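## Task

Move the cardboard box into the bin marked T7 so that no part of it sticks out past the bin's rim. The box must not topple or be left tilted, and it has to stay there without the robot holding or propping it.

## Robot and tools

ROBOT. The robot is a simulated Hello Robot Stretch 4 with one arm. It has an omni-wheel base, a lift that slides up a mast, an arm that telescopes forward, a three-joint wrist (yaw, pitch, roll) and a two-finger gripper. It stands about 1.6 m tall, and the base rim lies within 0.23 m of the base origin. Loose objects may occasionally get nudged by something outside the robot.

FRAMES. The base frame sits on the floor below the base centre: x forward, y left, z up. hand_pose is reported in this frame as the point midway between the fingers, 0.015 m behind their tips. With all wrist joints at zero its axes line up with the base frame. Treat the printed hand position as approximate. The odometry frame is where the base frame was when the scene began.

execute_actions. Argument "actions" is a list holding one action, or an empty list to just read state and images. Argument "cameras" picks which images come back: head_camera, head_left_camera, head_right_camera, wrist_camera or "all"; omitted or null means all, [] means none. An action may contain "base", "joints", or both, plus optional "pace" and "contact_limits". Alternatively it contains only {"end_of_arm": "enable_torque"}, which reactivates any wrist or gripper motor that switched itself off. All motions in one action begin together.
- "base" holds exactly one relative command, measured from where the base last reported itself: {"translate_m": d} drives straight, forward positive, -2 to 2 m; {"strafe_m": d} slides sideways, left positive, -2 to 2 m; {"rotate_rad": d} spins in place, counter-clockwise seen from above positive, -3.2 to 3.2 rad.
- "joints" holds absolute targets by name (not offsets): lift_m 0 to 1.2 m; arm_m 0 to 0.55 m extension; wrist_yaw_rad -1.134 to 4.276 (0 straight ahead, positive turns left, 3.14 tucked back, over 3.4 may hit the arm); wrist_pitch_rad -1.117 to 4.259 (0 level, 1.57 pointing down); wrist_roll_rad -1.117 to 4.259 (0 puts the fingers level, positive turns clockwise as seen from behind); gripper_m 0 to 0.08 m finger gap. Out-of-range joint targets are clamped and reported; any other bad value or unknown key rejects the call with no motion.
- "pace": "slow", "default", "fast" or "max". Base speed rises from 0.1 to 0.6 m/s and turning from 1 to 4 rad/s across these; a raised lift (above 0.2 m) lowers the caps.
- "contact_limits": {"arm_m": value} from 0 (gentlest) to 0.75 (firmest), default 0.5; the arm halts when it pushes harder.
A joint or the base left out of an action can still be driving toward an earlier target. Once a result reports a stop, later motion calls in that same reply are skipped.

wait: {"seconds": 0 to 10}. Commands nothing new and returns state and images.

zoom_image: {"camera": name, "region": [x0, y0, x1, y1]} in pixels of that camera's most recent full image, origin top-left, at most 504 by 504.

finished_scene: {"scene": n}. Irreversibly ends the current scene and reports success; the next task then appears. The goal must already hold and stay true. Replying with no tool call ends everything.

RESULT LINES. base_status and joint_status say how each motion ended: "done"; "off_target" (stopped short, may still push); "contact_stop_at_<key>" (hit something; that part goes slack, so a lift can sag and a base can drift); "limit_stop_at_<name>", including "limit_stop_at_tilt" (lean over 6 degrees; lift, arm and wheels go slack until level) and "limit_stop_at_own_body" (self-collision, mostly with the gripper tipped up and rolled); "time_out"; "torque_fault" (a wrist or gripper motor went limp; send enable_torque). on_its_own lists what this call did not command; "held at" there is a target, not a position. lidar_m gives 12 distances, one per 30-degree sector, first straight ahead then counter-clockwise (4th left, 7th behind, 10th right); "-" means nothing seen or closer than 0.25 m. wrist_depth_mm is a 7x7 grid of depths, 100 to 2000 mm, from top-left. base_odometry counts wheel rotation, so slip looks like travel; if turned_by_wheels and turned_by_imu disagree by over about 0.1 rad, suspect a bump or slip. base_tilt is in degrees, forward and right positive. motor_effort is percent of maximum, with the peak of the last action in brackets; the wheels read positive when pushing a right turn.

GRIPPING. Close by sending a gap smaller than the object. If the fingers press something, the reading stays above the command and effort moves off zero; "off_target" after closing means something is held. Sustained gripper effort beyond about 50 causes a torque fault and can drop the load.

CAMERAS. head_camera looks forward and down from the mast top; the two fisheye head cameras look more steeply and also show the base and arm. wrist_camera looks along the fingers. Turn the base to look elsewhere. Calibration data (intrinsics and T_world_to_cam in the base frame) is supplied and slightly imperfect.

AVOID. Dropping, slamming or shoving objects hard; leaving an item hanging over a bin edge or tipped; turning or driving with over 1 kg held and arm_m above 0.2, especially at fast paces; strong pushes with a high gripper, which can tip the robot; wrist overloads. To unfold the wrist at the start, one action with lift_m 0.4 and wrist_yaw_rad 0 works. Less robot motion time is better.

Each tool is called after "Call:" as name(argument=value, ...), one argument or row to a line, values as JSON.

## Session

Call:
execute_actions(
  actions=[],
)

Scene clock: 0.00 s.
base_odometry: x=+0.000 y=+0.000 heading=+0.000 (m, m, rad; odometry frame)
turned_by_wheels: +0.000 (rad since the last result)
turned_by_imu: +0.000 (rad since the last result)
base_tilt: forward=+0.5 right=-0.9 (deg)
lidar_m: 0.93 1.29 1.26 1.16 0.83 0.78 0.84 1.69 1.58 1.24 0.86 0.85
base_status: not commanded
joint_positions: lift_m=+0.148 arm_m=+0.000 wrist_yaw_rad=+3.239 wrist_pitch_rad=+0.021 wrist_roll_rad=-0.012 gripper_m=+0.040
joint_status: not commanded
motor_effort: lift_m=+19 arm_m=+0 wrist_yaw_rad=+0 wrist_pitch_rad=-9 wrist_roll_rad=-2 gripper_m=+1 wheel_0=+0 wheel_1=-1 wheel_2=+0 (%)
hand_pose: x=-0.0491 y=+0.0662 z=+0.3222 quat_wxyz=(-0.049, -0.010, -0.007, +0.999) (m; base frame)
wrist_depth_mm: - - 141 1138 960 842 732 / - - 138 1118 946 820 723 / - - 131 258 946 820 715 / - 115 138 1042 931 820 715 / 186 1661 - 1118 931 820 715 / 196 1397 1430 1098 891 809 723 / 198 931 106 904 129 - 707
pictures: head_camera, head_left_camera, head_right_camera, wrist_camera
camera_calibration (this result's frames):
wrist_camera: T_world_to_cam=[[-0.116007, 0.993238, -0.00443862, -0.0635721], [-0.00244488, -0.00475433, -0.999986, 0.381505], [-0.993245, -0.115994, 0.00297988, 0.110694], [0, 0, 0, 1]] pos_world=[0.103504, 0.0777959, 0.380887]
Images, in order (width x height): head_camera 420x560, head_left_camera 420x672, head_right_camera 420x672, wrist_camera 616x392.

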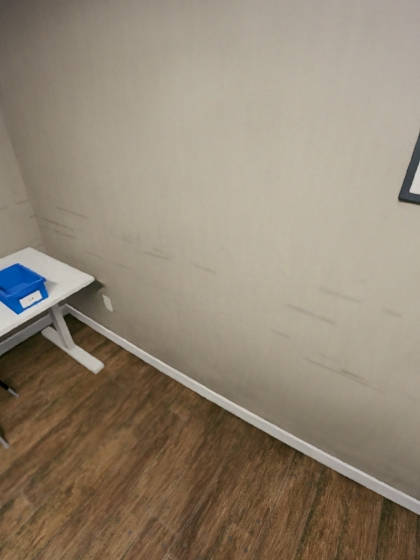

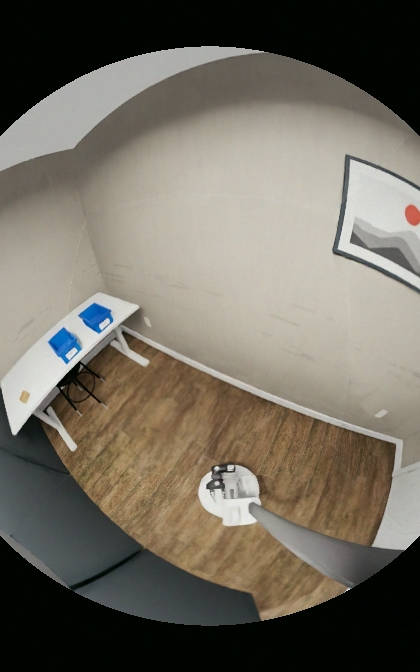

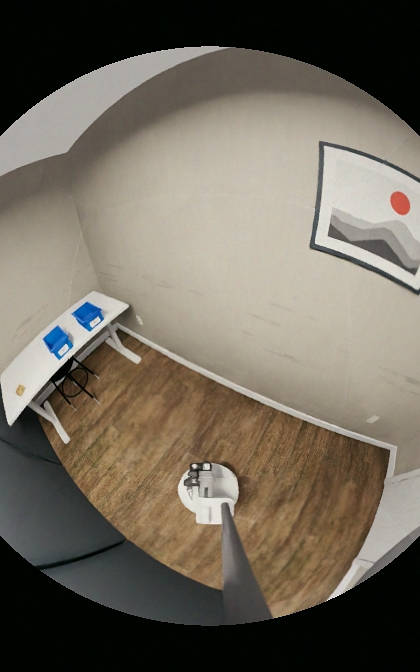

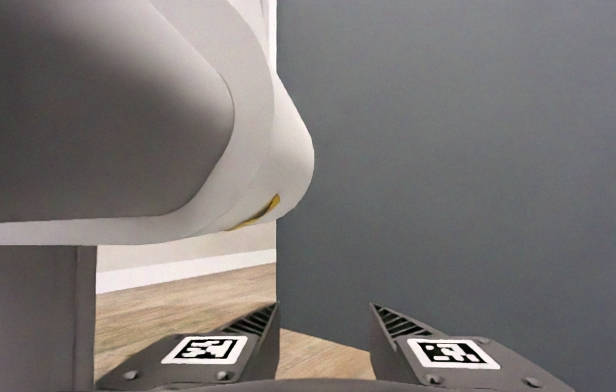

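Call:
execute_actions(
  actions=[
    {"base":{"rotate_rad":1.03},"joints":{"lift_m":0.45,"wrist_yaw_rad":0,"gripper_m":0.08},"pace":"fast"},
  ],
)

Call:
zoom_image(
  camera="head_camera",
  region=[60,140,400,300],
)

Scene clock: 8.47 s.
base_odometry: x=+0.000 y=+0.000 heading=+1.030 (m, m, rad; odometry frame)
turned_by_wheels: +1.030 (rad since the last result)
turned_by_imu: +1.019 (rad since the last result)
base_tilt: forward=+0.6 right=-0.8 (deg)
lidar_m: 1.27 1.18 0.84 0.80 0.86 1.68 1.61 1.26 0.88 0.86 0.93 1.31
base_status: done
joint_positions: lift_m=+0.450 arm_m=+0.000 wrist_yaw_rad=+0.000 wrist_pitch_rad=+0.021 wrist_roll_rad=-0.012 gripper_m=+0.080
joint_status: all done
motor_effort: lift_m=+22(23) arm_m=+0(1) wrist_yaw_rad=-1(5) wrist_pitch_rad=-6(7) wrist_roll_rad=-3(2) gripper_m=+3(4) wheel_0=+1(8) wheel_1=+1(8) wheel_2=+2(10) (%)
hand_pose: x=+0.3838 y=-0.0873 z=+0.6236 quat_wxyz=(+1.000, -0.006, +0.010, +0.000) (m; base frame)
wrist_depth_mm: 1281 1863 1983 1921 1983 1863 1205 / 1281 1863 1983 1983 1921 1863 1229 / 1308 1863 1983 1983 1921 1921 1182 / 1229 1576 1921 1397 1397 1537 1160 / 1281 1661 1921 1863 1808 1756 1255 / 1255 1661 1863 1863 1921 1576 1160 / 1229 - 141 1661 1576 113 -
pictures: head_camera, head_left_camera, head_right_camera, wrist_camera
camera_calibration (this result's frames):
wrist_camera: T_world_to_cam=[[0.0188342, -0.999813, -0.00443779, -0.0853045], [0.00284395, 0.00449213, -0.999986, 0.682023], [0.999819, 0.0188213, 0.00292802, -0.231171], [0, 0, 0, 1]] pos_world=[0.230796, -0.0840013, 0.682312]
Images, in order (width x height): head_camera 420x560, head_left_camera 420x672, head_right_camera 420x672, wrist_camera 616x392.

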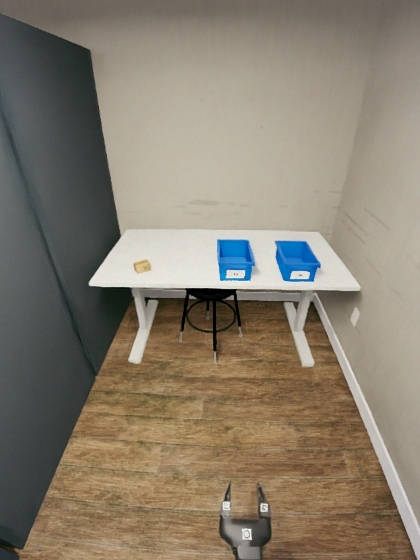

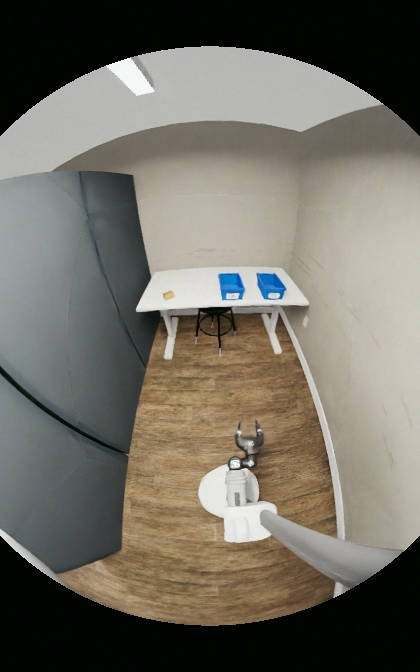

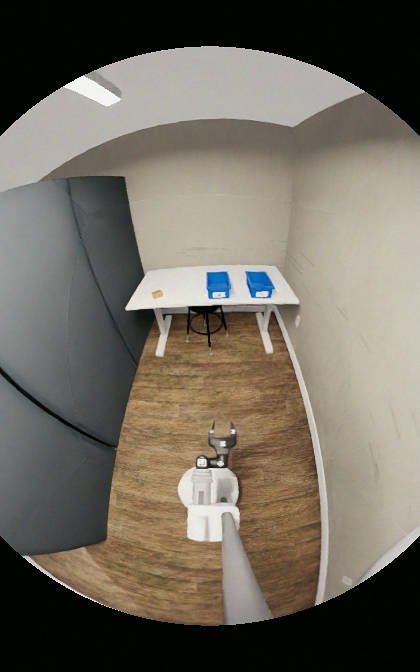

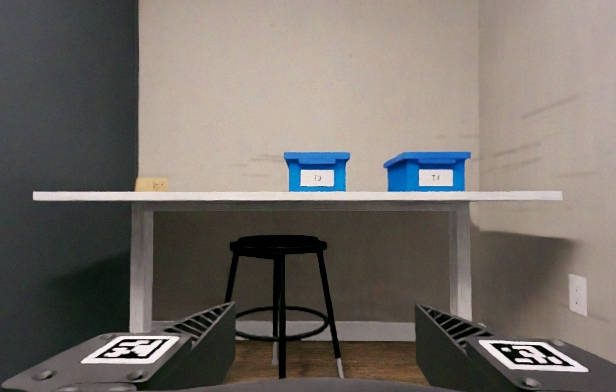

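Region (60, 140, 400, 300) of head_camera's 420x560 image, scaled by 1.482, with more detail than that image has; it fills the top 237 rows of this view, and the rest is white.

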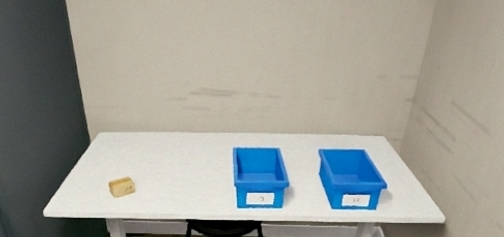

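Call:
zoom_image(
  camera="wrist_camera",
  region=[270,140,490,210],
)

Region (270, 140, 490, 210) of wrist_camera's 616x392 image, scaled by 2.291; it fills the top 160 rows of this view, and the rest is white.

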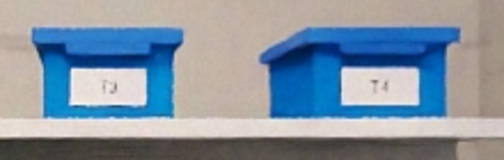

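Call:
execute_actions(
  actions=[
    {"base":{"translate_m":0.82},"joints":{"lift_m":1.0,"wrist_pitch_rad":1.57},"pace":"fast"},
  ],
  cameras=[],
)

Call:
execute_actions(
  actions=[
    {"base":{"strafe_m":0.47},"joints":{"arm_m":0.4},"pace":"fast"},
  ],
)

Scene clock: 16.60 s.
base_odometry: x=+0.422 y=+0.703 heading=+1.030 (m, m, rad; odometry frame)
turned_by_wheels: +0.000 (rad since the last result)
turned_by_imu: +0.002 (rad since the last result)
base_tilt: forward=+0.6 right=-0.8 (deg)
lidar_m: 0.46 0.49 0.70 0.80 0.85 1.17 2.44 1.26 0.94 0.87 0.67 0.49
base_status: done
joint_positions: lift_m=+1.000 arm_m=+0.000 wrist_yaw_rad=+0.000 wrist_pitch_rad=+1.570 wrist_roll_rad=-0.012 gripper_m=+0.080
joint_status: all done
motor_effort: lift_m=+22(25) arm_m=+0(1) wrist_yaw_rad=+0(2) wrist_pitch_rad=-2(5) wrist_roll_rad=-2(2) gripper_m=+0(1) wheel_0=-1(7) wheel_1=-1(7) wheel_2=+2(15) (%)
hand_pose: x=+0.1712 y=-0.0874 z=+0.9654 quat_wxyz=(+0.707, -0.004, +0.707, +0.004) (m; base frame)
wrist_depth_mm: 1182 1160 1160 1160 1118 1138 1160 / 1182 1138 1182 1138 1138 1098 1138 / 1182 1138 1138 1118 1098 1118 1118 / 1160 1160 1160 1118 1138 1098 1098 / 1138 1118 1138 904 1118 1098 1098 / 1160 1138 891 904 1118 1078 1078 / 1138 - 141 878 1098 113 -
pictures: none
No camera images: the call's "cameras" was empty. Leave "cameras" out to get every camera's image.

Scene clock: 19.23 s.
base_odometry: x=+0.019 y=+0.945 heading=+1.030 (m, m, rad; odometry frame)
turned_by_wheels: +0.000 (rad since the last result)
turned_by_imu: +0.000 (rad since the last result)
base_tilt: forward=+0.6 right=-0.8 (deg)
lidar_m: 0.45 0.47 0.36 0.30 0.35 0.50 1.43 1.92 1.41 1.35 0.65 0.48
base_status: done
joint_positions: lift_m=+1.000 arm_m=+0.399 wrist_yaw_rad=+0.000 wrist_pitch_rad=+1.570 wrist_roll_rad=-0.013 gripper_m=+0.080
joint_status: all done
motor_effort: lift_m=+21(22) arm_m=+6(7) wrist_yaw_rad=-1(1) wrist_pitch_rad=+2(3) wrist_roll_rad=-1(2) gripper_m=+3(2) wheel_0=+1(9) wheel_1=-1(10) wheel_2=+0(2) (%)
hand_pose: x=+0.5700 y=-0.0874 z=+0.9654 quat_wxyz=(+0.707, -0.005, +0.707, +0.005) (m; base frame)
wrist_depth_mm: 421 415 404 407 404 399 394 / 415 410 410 407 399 397 397 / 413 407 404 402 397 397 392 / 407 407 404 397 394 392 392 / 407 404 399 399 394 387 389 / 402 399 397 394 392 389 384 / 402 - 141 1060 1098 112 -
pictures: head_camera, head_left_camera, head_right_camera, wrist_camera
camera_calibration (this result's frames):
wrist_camera: T_world_to_cam=[[-0.00373167, -0.999821, -0.0185626, -0.0608743], [-0.999692, 0.00418503, -0.0244447, 0.652843], [0.024518, 0.0184657, -0.999529, 1.10531], [0, 0, 0, 1]] pos_world=[0.625315, -0.084006, 1.11962]
Images, in order (width x height): head_camera 420x560, head_left_camera 420x672, head_right_camera 420x672, wrist_camera 616x392.

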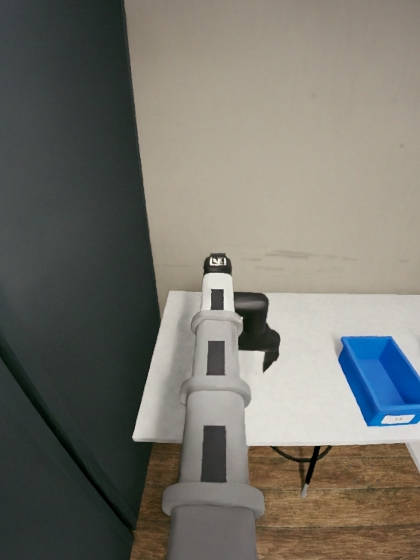

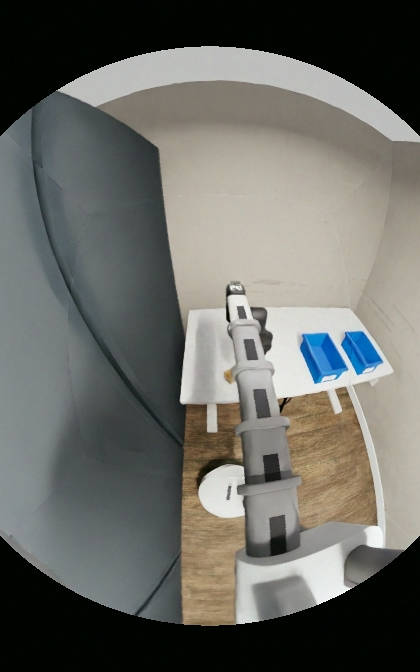

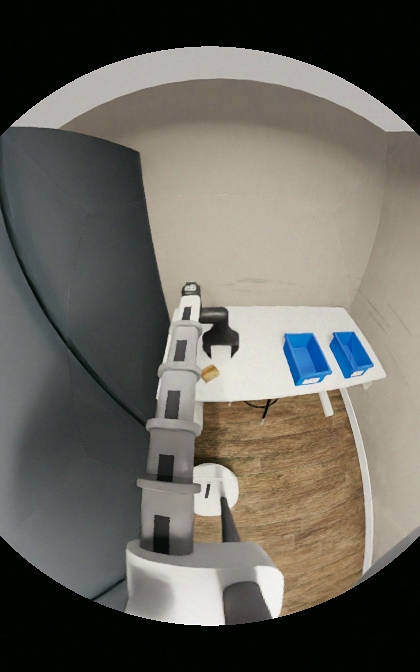

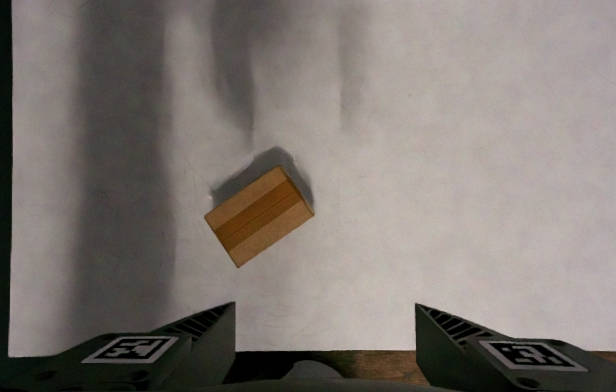

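Call:
execute_actions(
  actions=[
    {"base":{"rotate_rad":0.088},"joints":{"arm_m":0.44,"wrist_roll_rad":1.07,"lift_m":0.9}},
  ],
  cameras=["wrist_camera","head_right_camera"],
)

Scene clock: 26.13 s.
base_odometry: x=+0.019 y=+0.945 heading=+1.118 (m, m, rad; odometry frame)
turned_by_wheels: +0.088 (rad since the last result)
turned_by_imu: +0.087 (rad since the last result)
base_tilt: forward=+0.6 right=-0.8 (deg)
lidar_m: 0.47 0.44 0.32 0.32 0.34 0.54 2.41 1.77 1.40 1.35 0.61 0.47
base_status: done
joint_positions: lift_m=+0.900 arm_m=+0.439 wrist_yaw_rad=+0.000 wrist_pitch_rad=+1.570 wrist_roll_rad=+1.069 gripper_m=+0.080
joint_status: all done
motor_effort: lift_m=+18(21) arm_m=+6(7) wrist_yaw_rad=-1(1) wrist_pitch_rad=+1(2) wrist_roll_rad=+0(4) gripper_m=+3(1) wheel_0=+0(5) wheel_1=-2(5) wheel_2=+1(9) (%)
hand_pose: x=+0.6099 y=-0.0874 z=+0.8657 quat_wxyz=(+0.609, +0.360, +0.608, -0.360) (m; base frame)
wrist_depth_mm: 312 309 306 303 300 297 294 / 314 309 306 300 298 296 290 / 312 306 303 300 297 291 291 / 309 303 303 298 297 291 290 / 307 304 298 246 293 290 991 / 307 301 296 245 291 289 842 / 304 - 141 291 290 113 -
pictures: head_right_camera, wrist_camera
camera_calibration (this result's frames):
wrist_camera: T_world_to_cam=[[-0.884534, -0.466084, -0.0191206, 0.521763], [-0.465631, 0.884655, -0.0239445, 0.44114], [0.0280753, -0.0122766, -0.99953, 0.999829], [0, 0, 0, 1]] pos_world=[0.638855, -0.134797, 1.0199]
Images, in order (width x height): head_right_camera 420x672, wrist_camera 616x392.

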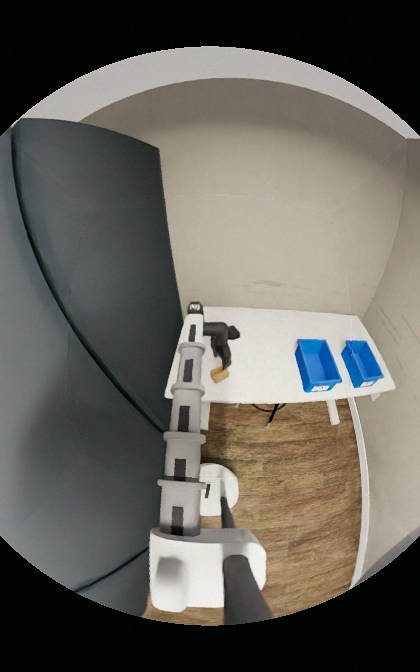

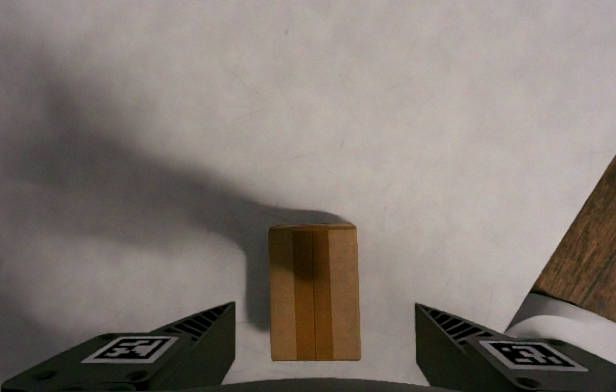

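Call:
execute_actions(
  actions=[
    {"joints":{"lift_m":0.787}},
  ],
  cameras=["wrist_camera"],
)

Scene clock: 30.73 s.
base_odometry: x=+0.019 y=+0.945 heading=+1.118 (m, m, rad; odometry frame)
turned_by_wheels: +0.000 (rad since the last result)
turned_by_imu: +0.000 (rad since the last result)
base_tilt: forward=+0.7 right=-0.8 (deg)
lidar_m: 0.45 0.44 0.31 0.29 0.35 0.56 2.43 1.76 1.39 1.35 0.59 0.46
base_status: not commanded
joint_positions: lift_m=+0.787 arm_m=+0.439 wrist_yaw_rad=+0.000 wrist_pitch_rad=+1.570 wrist_roll_rad=+1.069 gripper_m=+0.080
joint_status: all done
motor_effort: lift_m=+18(19) arm_m=+6(6) wrist_yaw_rad=+0(1) wrist_pitch_rad=+0(1) wrist_roll_rad=+0(0) gripper_m=+1(3) wheel_0=+0(1) wheel_1=-2(2) wheel_2=+1(1) (%)
hand_pose: x=+0.6099 y=-0.0874 z=+0.7527 quat_wxyz=(+0.609, +0.360, +0.608, -0.360) (m; base frame)
wrist_depth_mm: 194 191 189 187 185 183 181 / 193 190 189 187 185 182 181 / 191 190 187 185 182 180 179 / 190 188 186 185 182 180 179 / 190 187 185 134 180 180 178 / 188 186 134 132 154 178 177 / 187 - 132 132 138 113 -
pictures: wrist_camera
camera_calibration (this result's frames):
wrist_camera: T_world_to_cam=[[-0.884538, -0.466077, -0.0191206, 0.519606], [-0.465623, 0.884659, -0.0239445, 0.438431], [0.0280752, -0.0122768, -0.99953, 0.886874], [0, 0, 0, 1]] pos_world=[0.638856, -0.134797, 0.906891]
Images, in order (width x height): wrist_camera 616x392.

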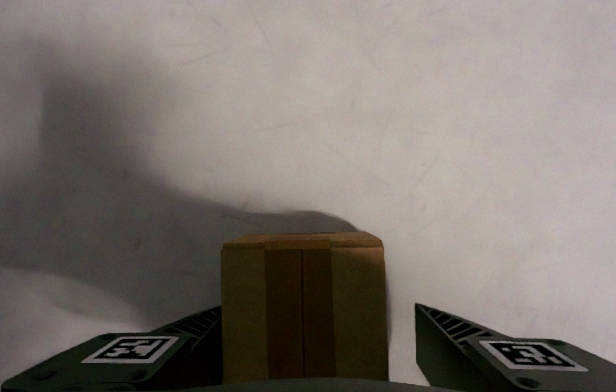

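Call:
execute_actions(
  actions=[
    {"joints":{"gripper_m":0.04}},
  ],
  cameras=["wrist_camera"],
)

Call:
execute_actions(
  actions=[
    {"base":{"rotate_rad":-0.088},"joints":{"lift_m":1.0,"wrist_roll_rad":0}},
  ],
  cameras=[],
)

Call:
execute_actions(
  actions=[
    {"base":{"strafe_m":-0.5}},
  ],
)

Scene clock: 36.93 s.
base_odometry: x=+0.019 y=+0.945 heading=+1.118 (m, m, rad; odometry frame)
turned_by_wheels: +0.000 (rad since the last result)
turned_by_imu: +0.000 (rad since the last result)
base_tilt: forward=+0.6 right=-0.9 (deg)
lidar_m: 0.45 0.44 0.33 0.33 0.36 0.56 2.42 1.78 1.39 1.36 0.60 0.47
base_status: not commanded
joint_positions: lift_m=+0.787 arm_m=+0.439 wrist_yaw_rad=+0.000 wrist_pitch_rad=+1.570 wrist_roll_rad=+1.069 gripper_m=+0.059
joint_status: gripper_m off_target (ended at +0.059, target +0.040)
on_its_own: gripper_m is held at +0.053, not at your +0.040, by its contact guard: the fingers met something
motor_effort: lift_m=+18(18) arm_m=+6(6) wrist_yaw_rad=-2(0) wrist_pitch_rad=-1(0) wrist_roll_rad=+0(0) gripper_m=-37(35) wheel_0=+1(0) wheel_1=-2(1) wheel_2=+1(1) (%)
hand_pose: x=+0.6099 y=-0.0874 z=+0.7527 quat_wxyz=(+0.609, +0.360, +0.608, -0.360) (m; base frame)
wrist_depth_mm: 194 191 190 187 185 183 181 / 192 191 189 186 183 182 181 / 191 189 187 186 183 181 180 / 191 187 187 185 182 181 179 / 190 187 186 134 180 179 178 / 188 187 185 133 132 178 177 / 187 - 118 132 131 - -
pictures: wrist_camera
camera_calibration (this result's frames):
wrist_camera: T_world_to_cam=[[-0.884576, -0.466005, -0.0191257, 0.51964], [-0.465551, 0.884697, -0.0239472, 0.438392], [0.02808, -0.0122791, -0.99953, 0.886871], [0, 0, 0, 1]] pos_world=[0.638851, -0.134799, 0.906891]
Images, in order (width x height): wrist_camera 616x392.

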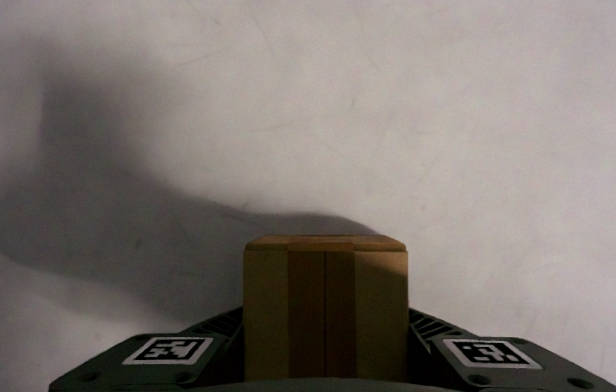

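Scene clock: 38.90 s.
base_odometry: x=+0.019 y=+0.945 heading=+1.030 (m, m, rad; odometry frame)
turned_by_wheels: -0.088 (rad since the last result)
turned_by_imu: -0.087 (rad since the last result)
base_tilt: forward=+0.6 right=-0.8 (deg)
lidar_m: 0.45 0.46 0.35 0.32 0.34 0.49 1.43 1.92 1.41 1.37 0.70 0.49
base_status: done
joint_positions: lift_m=+1.000 arm_m=+0.439 wrist_yaw_rad=+0.000 wrist_pitch_rad=+1.570 wrist_roll_rad=+0.001 gripper_m=+0.059
joint_status: all done
on_its_own: gripper_m is held at +0.053, not at your +0.040, by its contact guard: the fingers met something
motor_effort: lift_m=+23(22) arm_m=+6(6) wrist_yaw_rad=+0(1) wrist_pitch_rad=+0(1) wrist_roll_rad=-3(5) gripper_m=-40(39) wheel_0=+1(8) wheel_1=-1(6) wheel_2=+1(6) (%)
hand_pose: x=+0.6099 y=-0.0874 z=+0.9653 quat_wxyz=(+0.707, +0.000, +0.707, +0.000) (m; base frame)
wrist_depth_mm: 415 413 413 407 402 402 392 / 413 413 407 404 402 394 392 / 413 407 402 399 397 394 392 / 407 407 402 399 394 394 389 / 407 402 399 134 392 389 389 / 399 399 394 133 131 389 384 / 402 - 118 132 131 - 382
pictures: none
No camera images: the call's "cameras" was empty. Leave "cameras" out to get every camera's image.

Scene clock: 41.90 s.
base_odometry: x=+0.448 y=+0.688 heading=+1.030 (m, m, rad; odometry frame)
turned_by_wheels: +0.000 (rad since the last result)
turned_by_imu: +0.000 (rad since the last result)
base_tilt: forward=+0.7 right=-0.9 (deg)
lidar_m: 0.43 0.46 0.66 0.82 0.87 1.25 2.44 1.20 0.89 0.85 0.66 0.48
base_status: done
joint_positions: lift_m=+1.000 arm_m=+0.439 wrist_yaw_rad=+0.000 wrist_pitch_rad=+1.570 wrist_roll_rad=+0.001 gripper_m=+0.059
joint_status: not commanded
on_its_own: gripper_m is held at +0.053, not at your +0.040, by its contact guard: the fingers met something
motor_effort: lift_m=+22(22) arm_m=+6(6) wrist_yaw_rad=-1(0) wrist_pitch_rad=-3(1) wrist_roll_rad=-3(3) gripper_m=-39(38) wheel_0=-1(11) wheel_1=-1(9) wheel_2=+1(0) (%)
hand_pose: x=+0.6099 y=-0.0874 z=+0.9654 quat_wxyz=(+0.707, +0.000, +0.707, +0.000) (m; base frame)
wrist_depth_mm: 418 413 294 301 306 402 397 / 418 410 340 377 347 394 392 / 413 407 397 397 359 397 384 / 407 404 384 394 375 389 384 / 407 402 329 134 272 392 387 / 404 402 277 132 132 389 384 / 402 - 118 132 131 - 382
pictures: head_camera, head_left_camera, head_right_camera, wrist_camera
camera_calibration (this result's frames):
wrist_camera: T_world_to_cam=[[-0.0170996, -0.999681, -0.01857, -0.0525533], [-0.999552, 0.0175481, -0.0242644, 0.693679], [0.0245826, 0.0181468, -0.999533, 1.10425], [0, 0, 0, 1]] pos_world=[0.665324, -0.0847478, 1.11959]
Images, in order (width x height): head_camera 420x560, head_left_camera 420x672, head_right_camera 420x672, wrist_camera 616x392.

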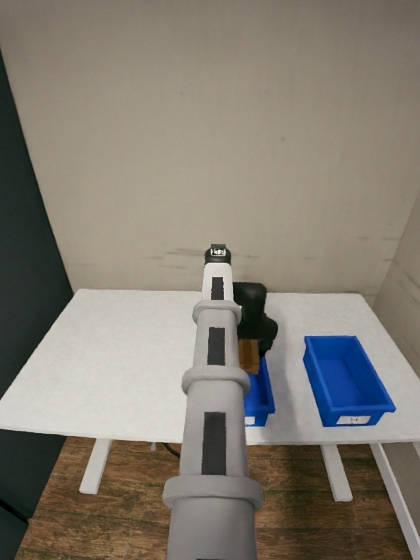

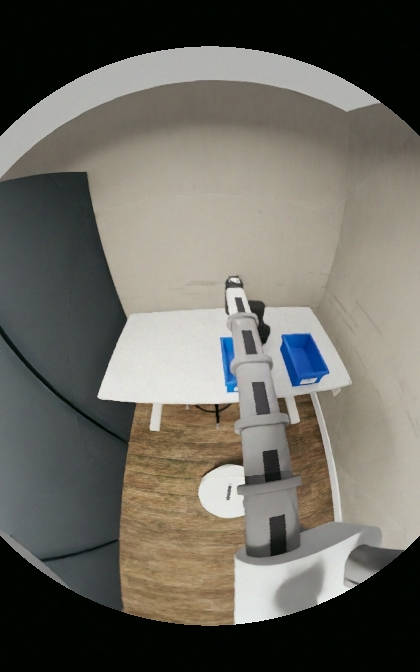

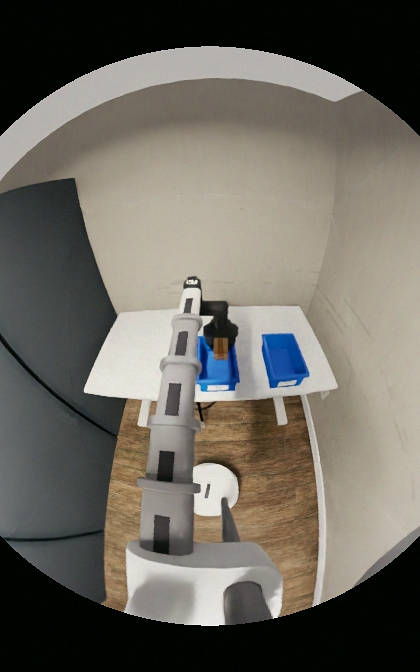

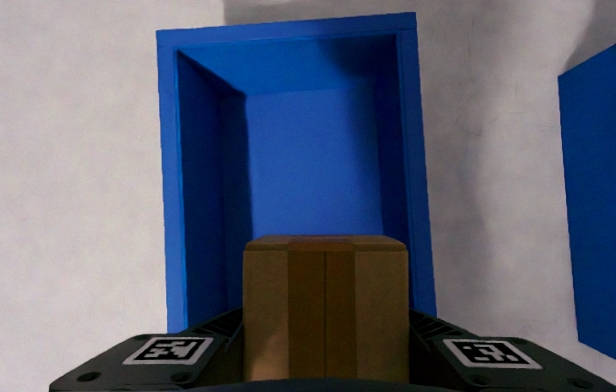

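Call:
zoom_image(
  camera="head_right_camera",
  region=[190,330,320,400],
)

Call:
zoom_image(
  camera="head_camera",
  region=[230,330,410,440],
)

Region (190, 330, 320, 400) of head_right_camera's 420x672 image, scaled by 3.877, with more detail than that image has; it fills the top 271 rows of this view, and the rest is white.

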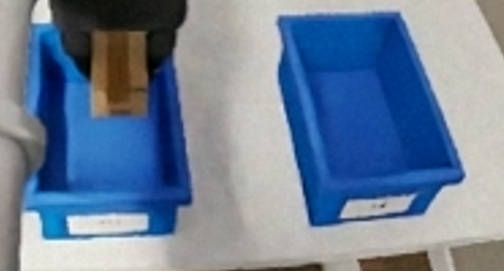

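Region (230, 330, 410, 440) of head_camera's 420x560 image, scaled by 2.800, with more detail than that image has.

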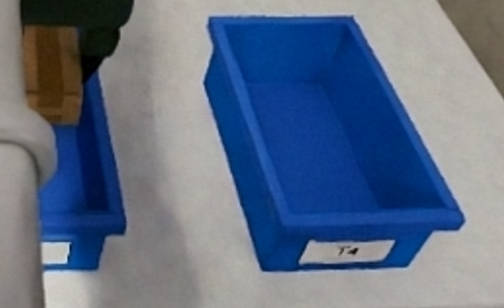

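Call:
execute_actions(
  actions=[
    {"base":{"strafe_m":0.13},"pace":"fast"},
  ],
  cameras=["head_camera","head_right_camera"],
)

Call:
zoom_image(
  camera="head_camera",
  region=[250,370,420,450],
)

Scene clock: 48.60 s.
base_odometry: x=+0.336 y=+0.755 heading=+1.030 (m, m, rad; odometry frame)
turned_by_wheels: +0.000 (rad since the last result)
turned_by_imu: +0.000 (rad since the last result)
base_tilt: forward=+0.6 right=-0.9 (deg)
lidar_m: 0.45 0.51 0.66 0.69 0.74 1.02 2.43 1.36 1.03 0.99 0.69 0.48
base_status: done
joint_positions: lift_m=+1.000 arm_m=+0.439 wrist_yaw_rad=+0.000 wrist_pitch_rad=+1.570 wrist_roll_rad=+0.001 gripper_m=+0.059
joint_status: not commanded
on_its_own: gripper_m is held at +0.053, not at your +0.040, by its contact guard: the fingers met something
motor_effort: lift_m=+22(21) arm_m=+6(6) wrist_yaw_rad=-1(1) wrist_pitch_rad=-1(1) wrist_roll_rad=-3(3) gripper_m=-38(38) wheel_0=+1(11) wheel_1=+0(9) wheel_2=+0(0) (%)
hand_pose: x=+0.6099 y=-0.0874 z=+0.9654 quat_wxyz=(+0.707, +0.000, +0.707, +0.000) (m; base frame)
wrist_depth_mm: 415 413 410 407 298 296 277 / 410 413 407 404 384 377 300 / 410 407 402 402 397 392 303 / 404 404 402 402 389 389 307 / 407 404 399 133 387 384 310 / 404 397 399 132 132 384 314 / 399 - 118 132 131 - 304
pictures: head_camera, head_right_camera
Images, in order (width x height): head_camera 420x560, head_right_camera 420x672.

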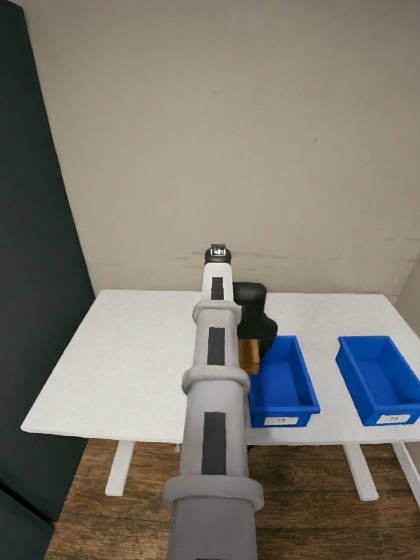

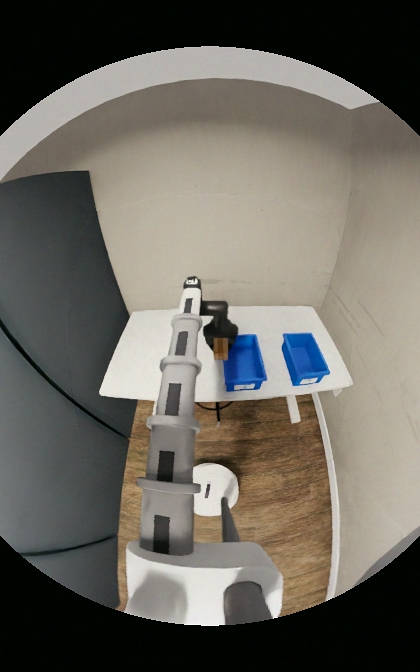

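Region (250, 370, 420, 450) of head_camera's 420x560 image, scaled by 2.965, with more detail than that image has; it fills the top 237 rows of this view, and the rest is white.

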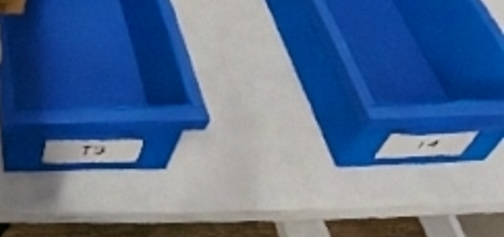

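Call:
zoom_image(
  camera="head_camera",
  region=[255,405,310,435],
)

Call:
zoom_image(
  camera="head_camera",
  region=[365,405,420,435],
)

Region (255, 405, 310, 435) of head_camera's 420x560 image, scaled by 9.164, with more detail than that image has; it fills the top 275 rows of this view, and the rest is white.

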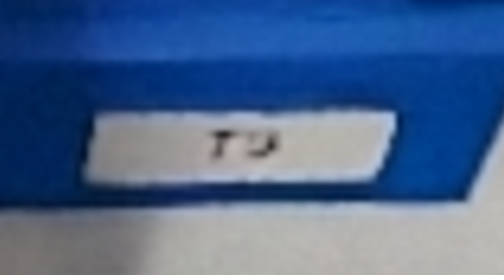

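Region (365, 405, 420, 435) of head_camera's 420x560 image, scaled by 9.164, with more detail than that image has; it fills the top 275 rows of this view, and the rest is white.

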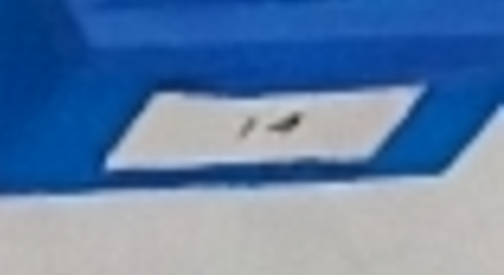

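Call:
execute_actions(
  actions=[
    {"base":{"translate_m":-0.25},"joints":{"arm_m":0},"pace":"fast"},
  ],
  cameras=[],
)

Call:
execute_actions(
  actions=[
    {"base":{"strafe_m":-0.28},"joints":{"lift_m":0.58,"wrist_pitch_rad":0},"pace":"fast"},
  ],
)

Scene clock: 56.00 s.
base_odometry: x=+0.207 y=+0.541 heading=+1.030 (m, m, rad; odometry frame)
turned_by_wheels: +0.000 (rad since the last result)
turned_by_imu: -0.001 (rad since the last result)
base_tilt: forward=+0.6 right=-0.8 (deg)
lidar_m: 0.72 0.73 0.72 0.69 0.75 1.04 2.20 1.38 1.01 0.97 1.02 0.74
base_status: done
joint_positions: lift_m=+1.000 arm_m=+0.001 wrist_yaw_rad=+0.000 wrist_pitch_rad=+1.571 wrist_roll_rad=+0.000 gripper_m=+0.059
joint_status: all done
on_its_own: gripper_m is held at +0.053, not at your +0.040, by its contact guard: the fingers met something
motor_effort: lift_m=+22(22) arm_m=-6(7) wrist_yaw_rad=+1(2) wrist_pitch_rad=-2(2) wrist_roll_rad=-2(3) gripper_m=-37(37) wheel_0=-1(6) wheel_1=-2(6) wheel_2=-1(10) (%)
hand_pose: x=+0.1722 y=-0.0874 z=+0.9654 quat_wxyz=(+0.707, +0.000, +0.707, +0.000) (m; base frame)
wrist_depth_mm: 1118 1160 1182 1182 1160 1138 1118 / 1118 1182 1138 1138 1118 1118 1118 / 1078 1160 1138 1138 1118 1098 1118 / 1098 1160 1118 1118 1138 1118 1098 / 1098 1160 1118 134 1078 1098 1098 / 1098 1138 904 132 132 1098 1078 / 1042 - 118 132 131 - 1078
pictures: none
No camera images: the call's "cameras" was empty. Leave "cameras" out to get every camera's image.

Scene clock: 58.13 s.
base_odometry: x=+0.448 y=+0.396 heading=+1.030 (m, m, rad; odometry frame)
turned_by_wheels: +0.000 (rad since the last result)
turned_by_imu: -0.001 (rad since the last result)
base_tilt: forward=+0.6 right=-0.9 (deg)
lidar_m: 0.69 0.75 1.04 0.96 1.05 1.46 2.17 0.98 0.74 0.70 0.74 0.75
base_status: done
joint_positions: lift_m=+0.580 arm_m=+0.001 wrist_yaw_rad=+0.000 wrist_pitch_rad=+0.004 wrist_roll_rad=+0.000 gripper_m=+0.059
joint_status: all done
on_its_own: gripper_m is held at +0.053, not at your +0.040, by its contact guard: the fingers met something
motor_effort: lift_m=+18(18) arm_m=-6(6) wrist_yaw_rad=+1(1) wrist_pitch_rad=-10(15) wrist_roll_rad=-2(2) gripper_m=-37(38) wheel_0=-1(10) wheel_1=+2(10) wheel_2=+0(0) (%)
hand_pose: x=+0.3848 y=-0.0874 z=+0.7576 quat_wxyz=(+1.000, +0.000, +0.002, +0.000) (m; base frame)
wrist_depth_mm: 1397 1397 1336 1336 1336 1336 946 / 1397 1397 1397 1397 1308 1336 960 / 1366 1366 1366 1308 1336 1336 960 / 1366 1366 554 1336 661 1182 946 / 946 569 554 133 539 544 842 / 1336 820 500 133 132 831 878 / 1308 - 118 132 131 - 917
pictures: head_camera, head_left_camera, head_right_camera, wrist_camera
camera_calibration (this result's frames):
wrist_camera: T_world_to_cam=[[0.0183988, -0.999689, -0.0168278, -0.0752631], [0.0199362, 0.0171941, -0.999653, 0.810215], [0.999632, 0.0180569, 0.0202463, -0.245696], [0, 0, 0, 1]] pos_world=[0.230837, -0.0847341, 0.813642]
Images, in order (width x height): head_camera 420x560, head_left_camera 420x672, head_right_camera 420x672, wrist_camera 616x392.

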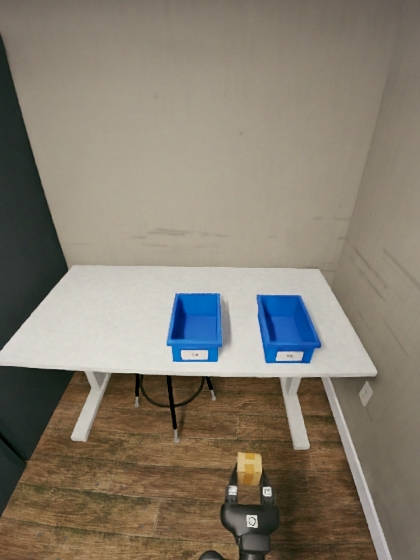

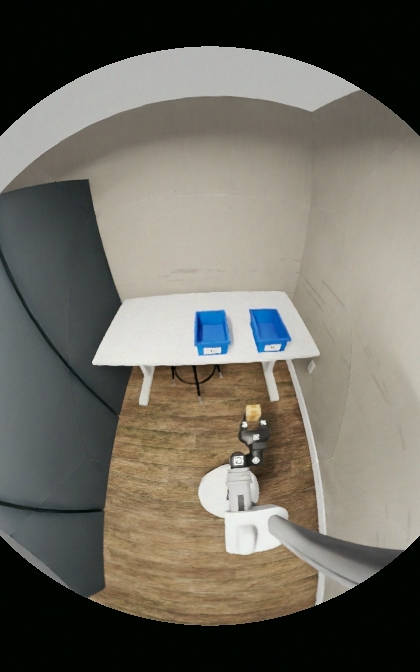

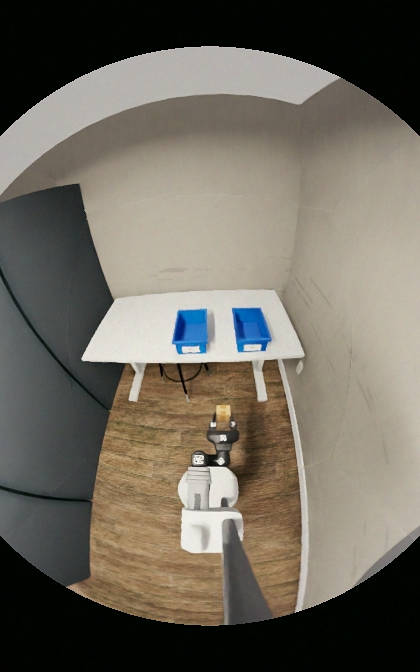

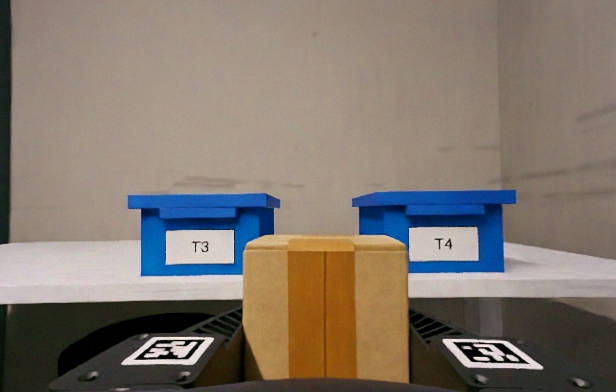

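Call:
execute_actions(
  actions=[
    {"base":{"rotate_rad":3.14},"joints":{"wrist_pitch_rad":1.0},"pace":"fast"},
  ],
)

Scene clock: 63.50 s.
base_odometry: x=+0.448 y=+0.396 heading=-2.113 (m, m, rad; odometry frame)
turned_by_wheels: +3.140 (rad since the last result)
turned_by_imu: +3.106 (rad since the last result)
base_tilt: forward=+0.6 right=-0.7 (deg)
lidar_m: 2.19 0.97 0.72 0.71 0.72 0.74 0.71 0.76 1.04 0.98 1.05 1.42
base_status: done
joint_positions: lift_m=+0.580 arm_m=+0.001 wrist_yaw_rad=+0.000 wrist_pitch_rad=+1.002 wrist_roll_rad=+0.000 gripper_m=+0.059
joint_status: all done
on_its_own: gripper_m is held at +0.053, not at your +0.040, by its contact guard: the fingers met something
motor_effort: lift_m=+20(20) arm_m=-7(6) wrist_yaw_rad=-1(2) wrist_pitch_rad=-5(7) wrist_roll_rad=-3(2) gripper_m=-39(40) wheel_0=+1(9) wheel_1=+2(7) wheel_2=+1(12) (%)
hand_pose: x=+0.2868 y=-0.0874 z=+0.5790 quat_wxyz=(+0.877, +0.000, +0.480, +0.000) (m; base frame)
wrist_depth_mm: 1118 1397 1336 1336 1336 1308 1281 / 1078 1205 1182 1182 1160 1118 1118 / 1025 1042 1008 1008 1008 991 976 / 917 931 917 917 904 904 878 / 842 842 831 134 778 809 809 / 759 759 750 132 132 741 741 / 707 - 119 132 131 - 683
pictures: head_camera, head_left_camera, head_right_camera, wrist_camera
camera_calibration (this result's frames):
wrist_camera: T_world_to_cam=[[-0.00381954, -0.999689, -0.0246625, -0.0655014], [-0.829259, 0.0169493, -0.558607, 0.621859], [0.558851, 0.018318, -0.829066, 0.474074], [0, 0, 0, 1]] pos_world=[0.250495, -0.0847052, 0.738798]
Images, in order (width x height): head_camera 420x560, head_left_camera 420x672, head_right_camera 420x672, wrist_camera 616x392.

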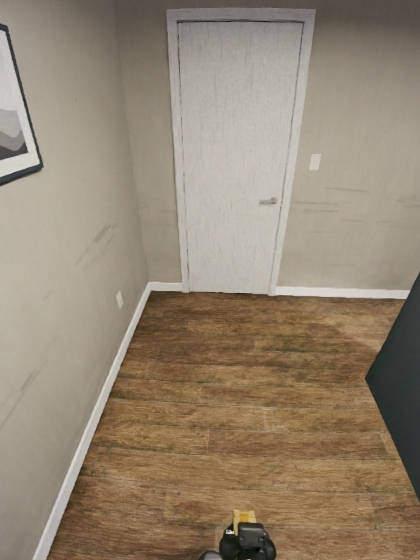

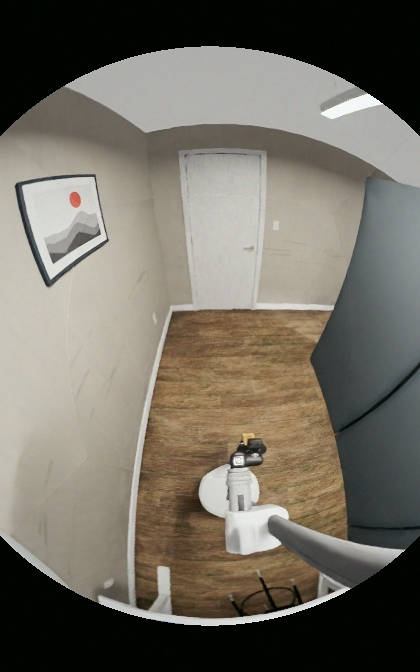

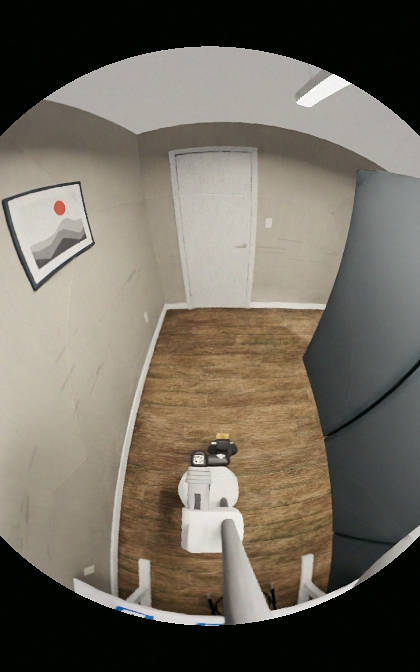

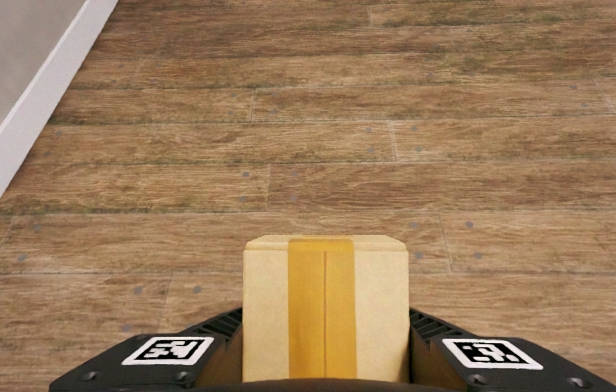

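Call:
execute_actions(
  actions=[
    {"base":{"translate_m":1.55},"pace":"fast"},
  ],
  cameras=[],
)

Call:
execute_actions(
  actions=[
    {"base":{"rotate_rad":-1.57},"pace":"fast"},
  ],
  cameras=["head_camera","head_left_camera","head_right_camera"],
)

Scene clock: 73.67 s.
base_odometry: x=-0.352 y=-0.932 heading=-2.113 (m, m, rad; odometry frame)
turned_by_wheels: +0.000 (rad since the last result)
turned_by_imu: +0.003 (rad since the last result)
base_tilt: forward=+0.7 right=-0.8 (deg)
lidar_m: 0.61 0.67 0.69 0.65 0.69 0.97 2.59 1.42 1.09 1.28 0.92 0.66
base_status: done
joint_positions: lift_m=+0.580 arm_m=+0.001 wrist_yaw_rad=+0.000 wrist_pitch_rad=+1.002 wrist_roll_rad=+0.000 gripper_m=+0.059
joint_status: not commanded
on_its_own: gripper_m is held at +0.053, not at your +0.040, by its contact guard: the fingers met something
motor_effort: lift_m=+20(20) arm_m=-6(7) wrist_yaw_rad=-1(1) wrist_pitch_rad=-6(4) wrist_roll_rad=-2(2) gripper_m=-36(37) wheel_0=+0(7) wheel_1=-1(6) wheel_2=+1(12) (%)
hand_pose: x=+0.2867 y=-0.0874 z=+0.5790 quat_wxyz=(+0.877, +0.000, +0.480, +0.000) (m; base frame)
wrist_depth_mm: 427 424 424 421 418 421 415 / 492 488 484 488 480 477 480 / 580 580 574 569 559 564 564 / 750 707 699 699 691 691 683 / 820 820 809 134 788 788 798 / 778 768 741 133 132 732 741 / 707 - 118 132 131 - 691
pictures: none
No camera images: the call's "cameras" was empty. Leave "cameras" out to get every camera's image.

Scene clock: 75.43 s.
base_odometry: x=-0.352 y=-0.932 heading=+2.600 (m, m, rad; odometry frame)
turned_by_wheels: -1.570 (rad since the last result)
turned_by_imu: -1.553 (rad since the last result)
base_tilt: forward=+0.6 right=-0.8 (deg)
lidar_m: 1.30 0.91 0.63 0.61 0.67 0.67 0.67 0.71 0.96 2.28 1.43 1.07
base_status: done
joint_positions: lift_m=+0.580 arm_m=+0.001 wrist_yaw_rad=+0.000 wrist_pitch_rad=+1.002 wrist_roll_rad=+0.000 gripper_m=+0.059
joint_status: not commanded
on_its_own: gripper_m is held at +0.053, not at your +0.040, by its contact guard: the fingers met something
motor_effort: lift_m=+20(20) arm_m=-6(6) wrist_yaw_rad=+0(2) wrist_pitch_rad=-6(6) wrist_roll_rad=-2(2) gripper_m=-37(37) wheel_0=+1(6) wheel_1=-1(9) wheel_2=-1(11) (%)
hand_pose: x=+0.2867 y=-0.0874 z=+0.5790 quat_wxyz=(+0.877, +0.000, +0.480, +0.000) (m; base frame)
wrist_depth_mm: 1025 1336 1366 1336 1042 842 854 / 1025 1182 1160 1138 1060 976 991 / 991 1060 1025 1008 991 991 991 / 917 946 931 891 904 904 878 / 842 842 820 134 778 809 798 / 778 759 750 133 132 732 741 / 715 - 118 132 131 - 676
pictures: head_camera, head_left_camera, head_right_camera
Images, in order (width x height): head_camera 420x560, head_left_camera 420x672, head_right_camera 420x672.

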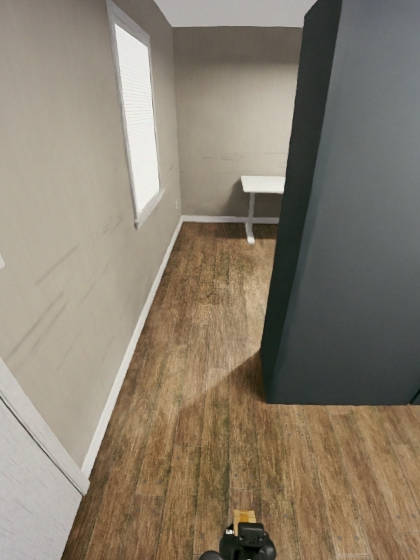

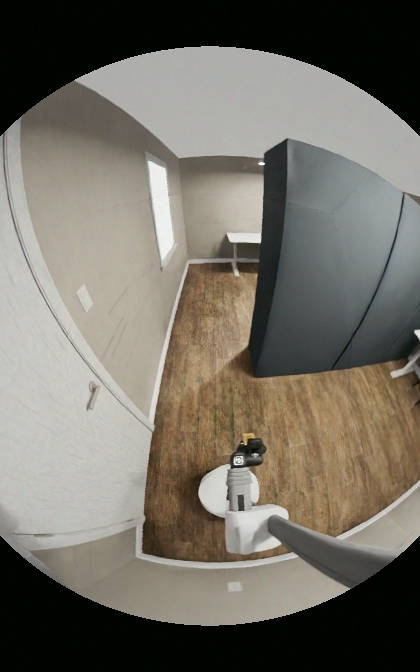

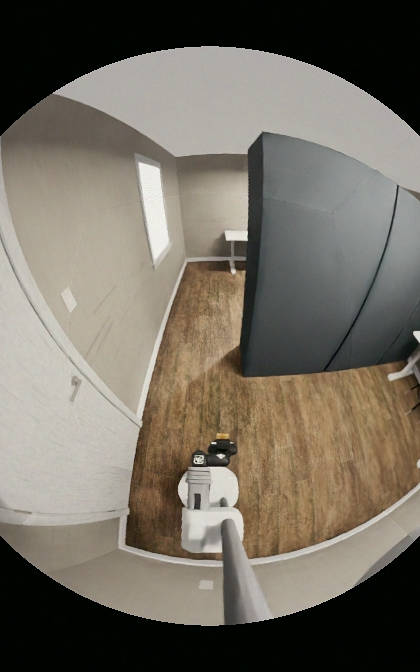

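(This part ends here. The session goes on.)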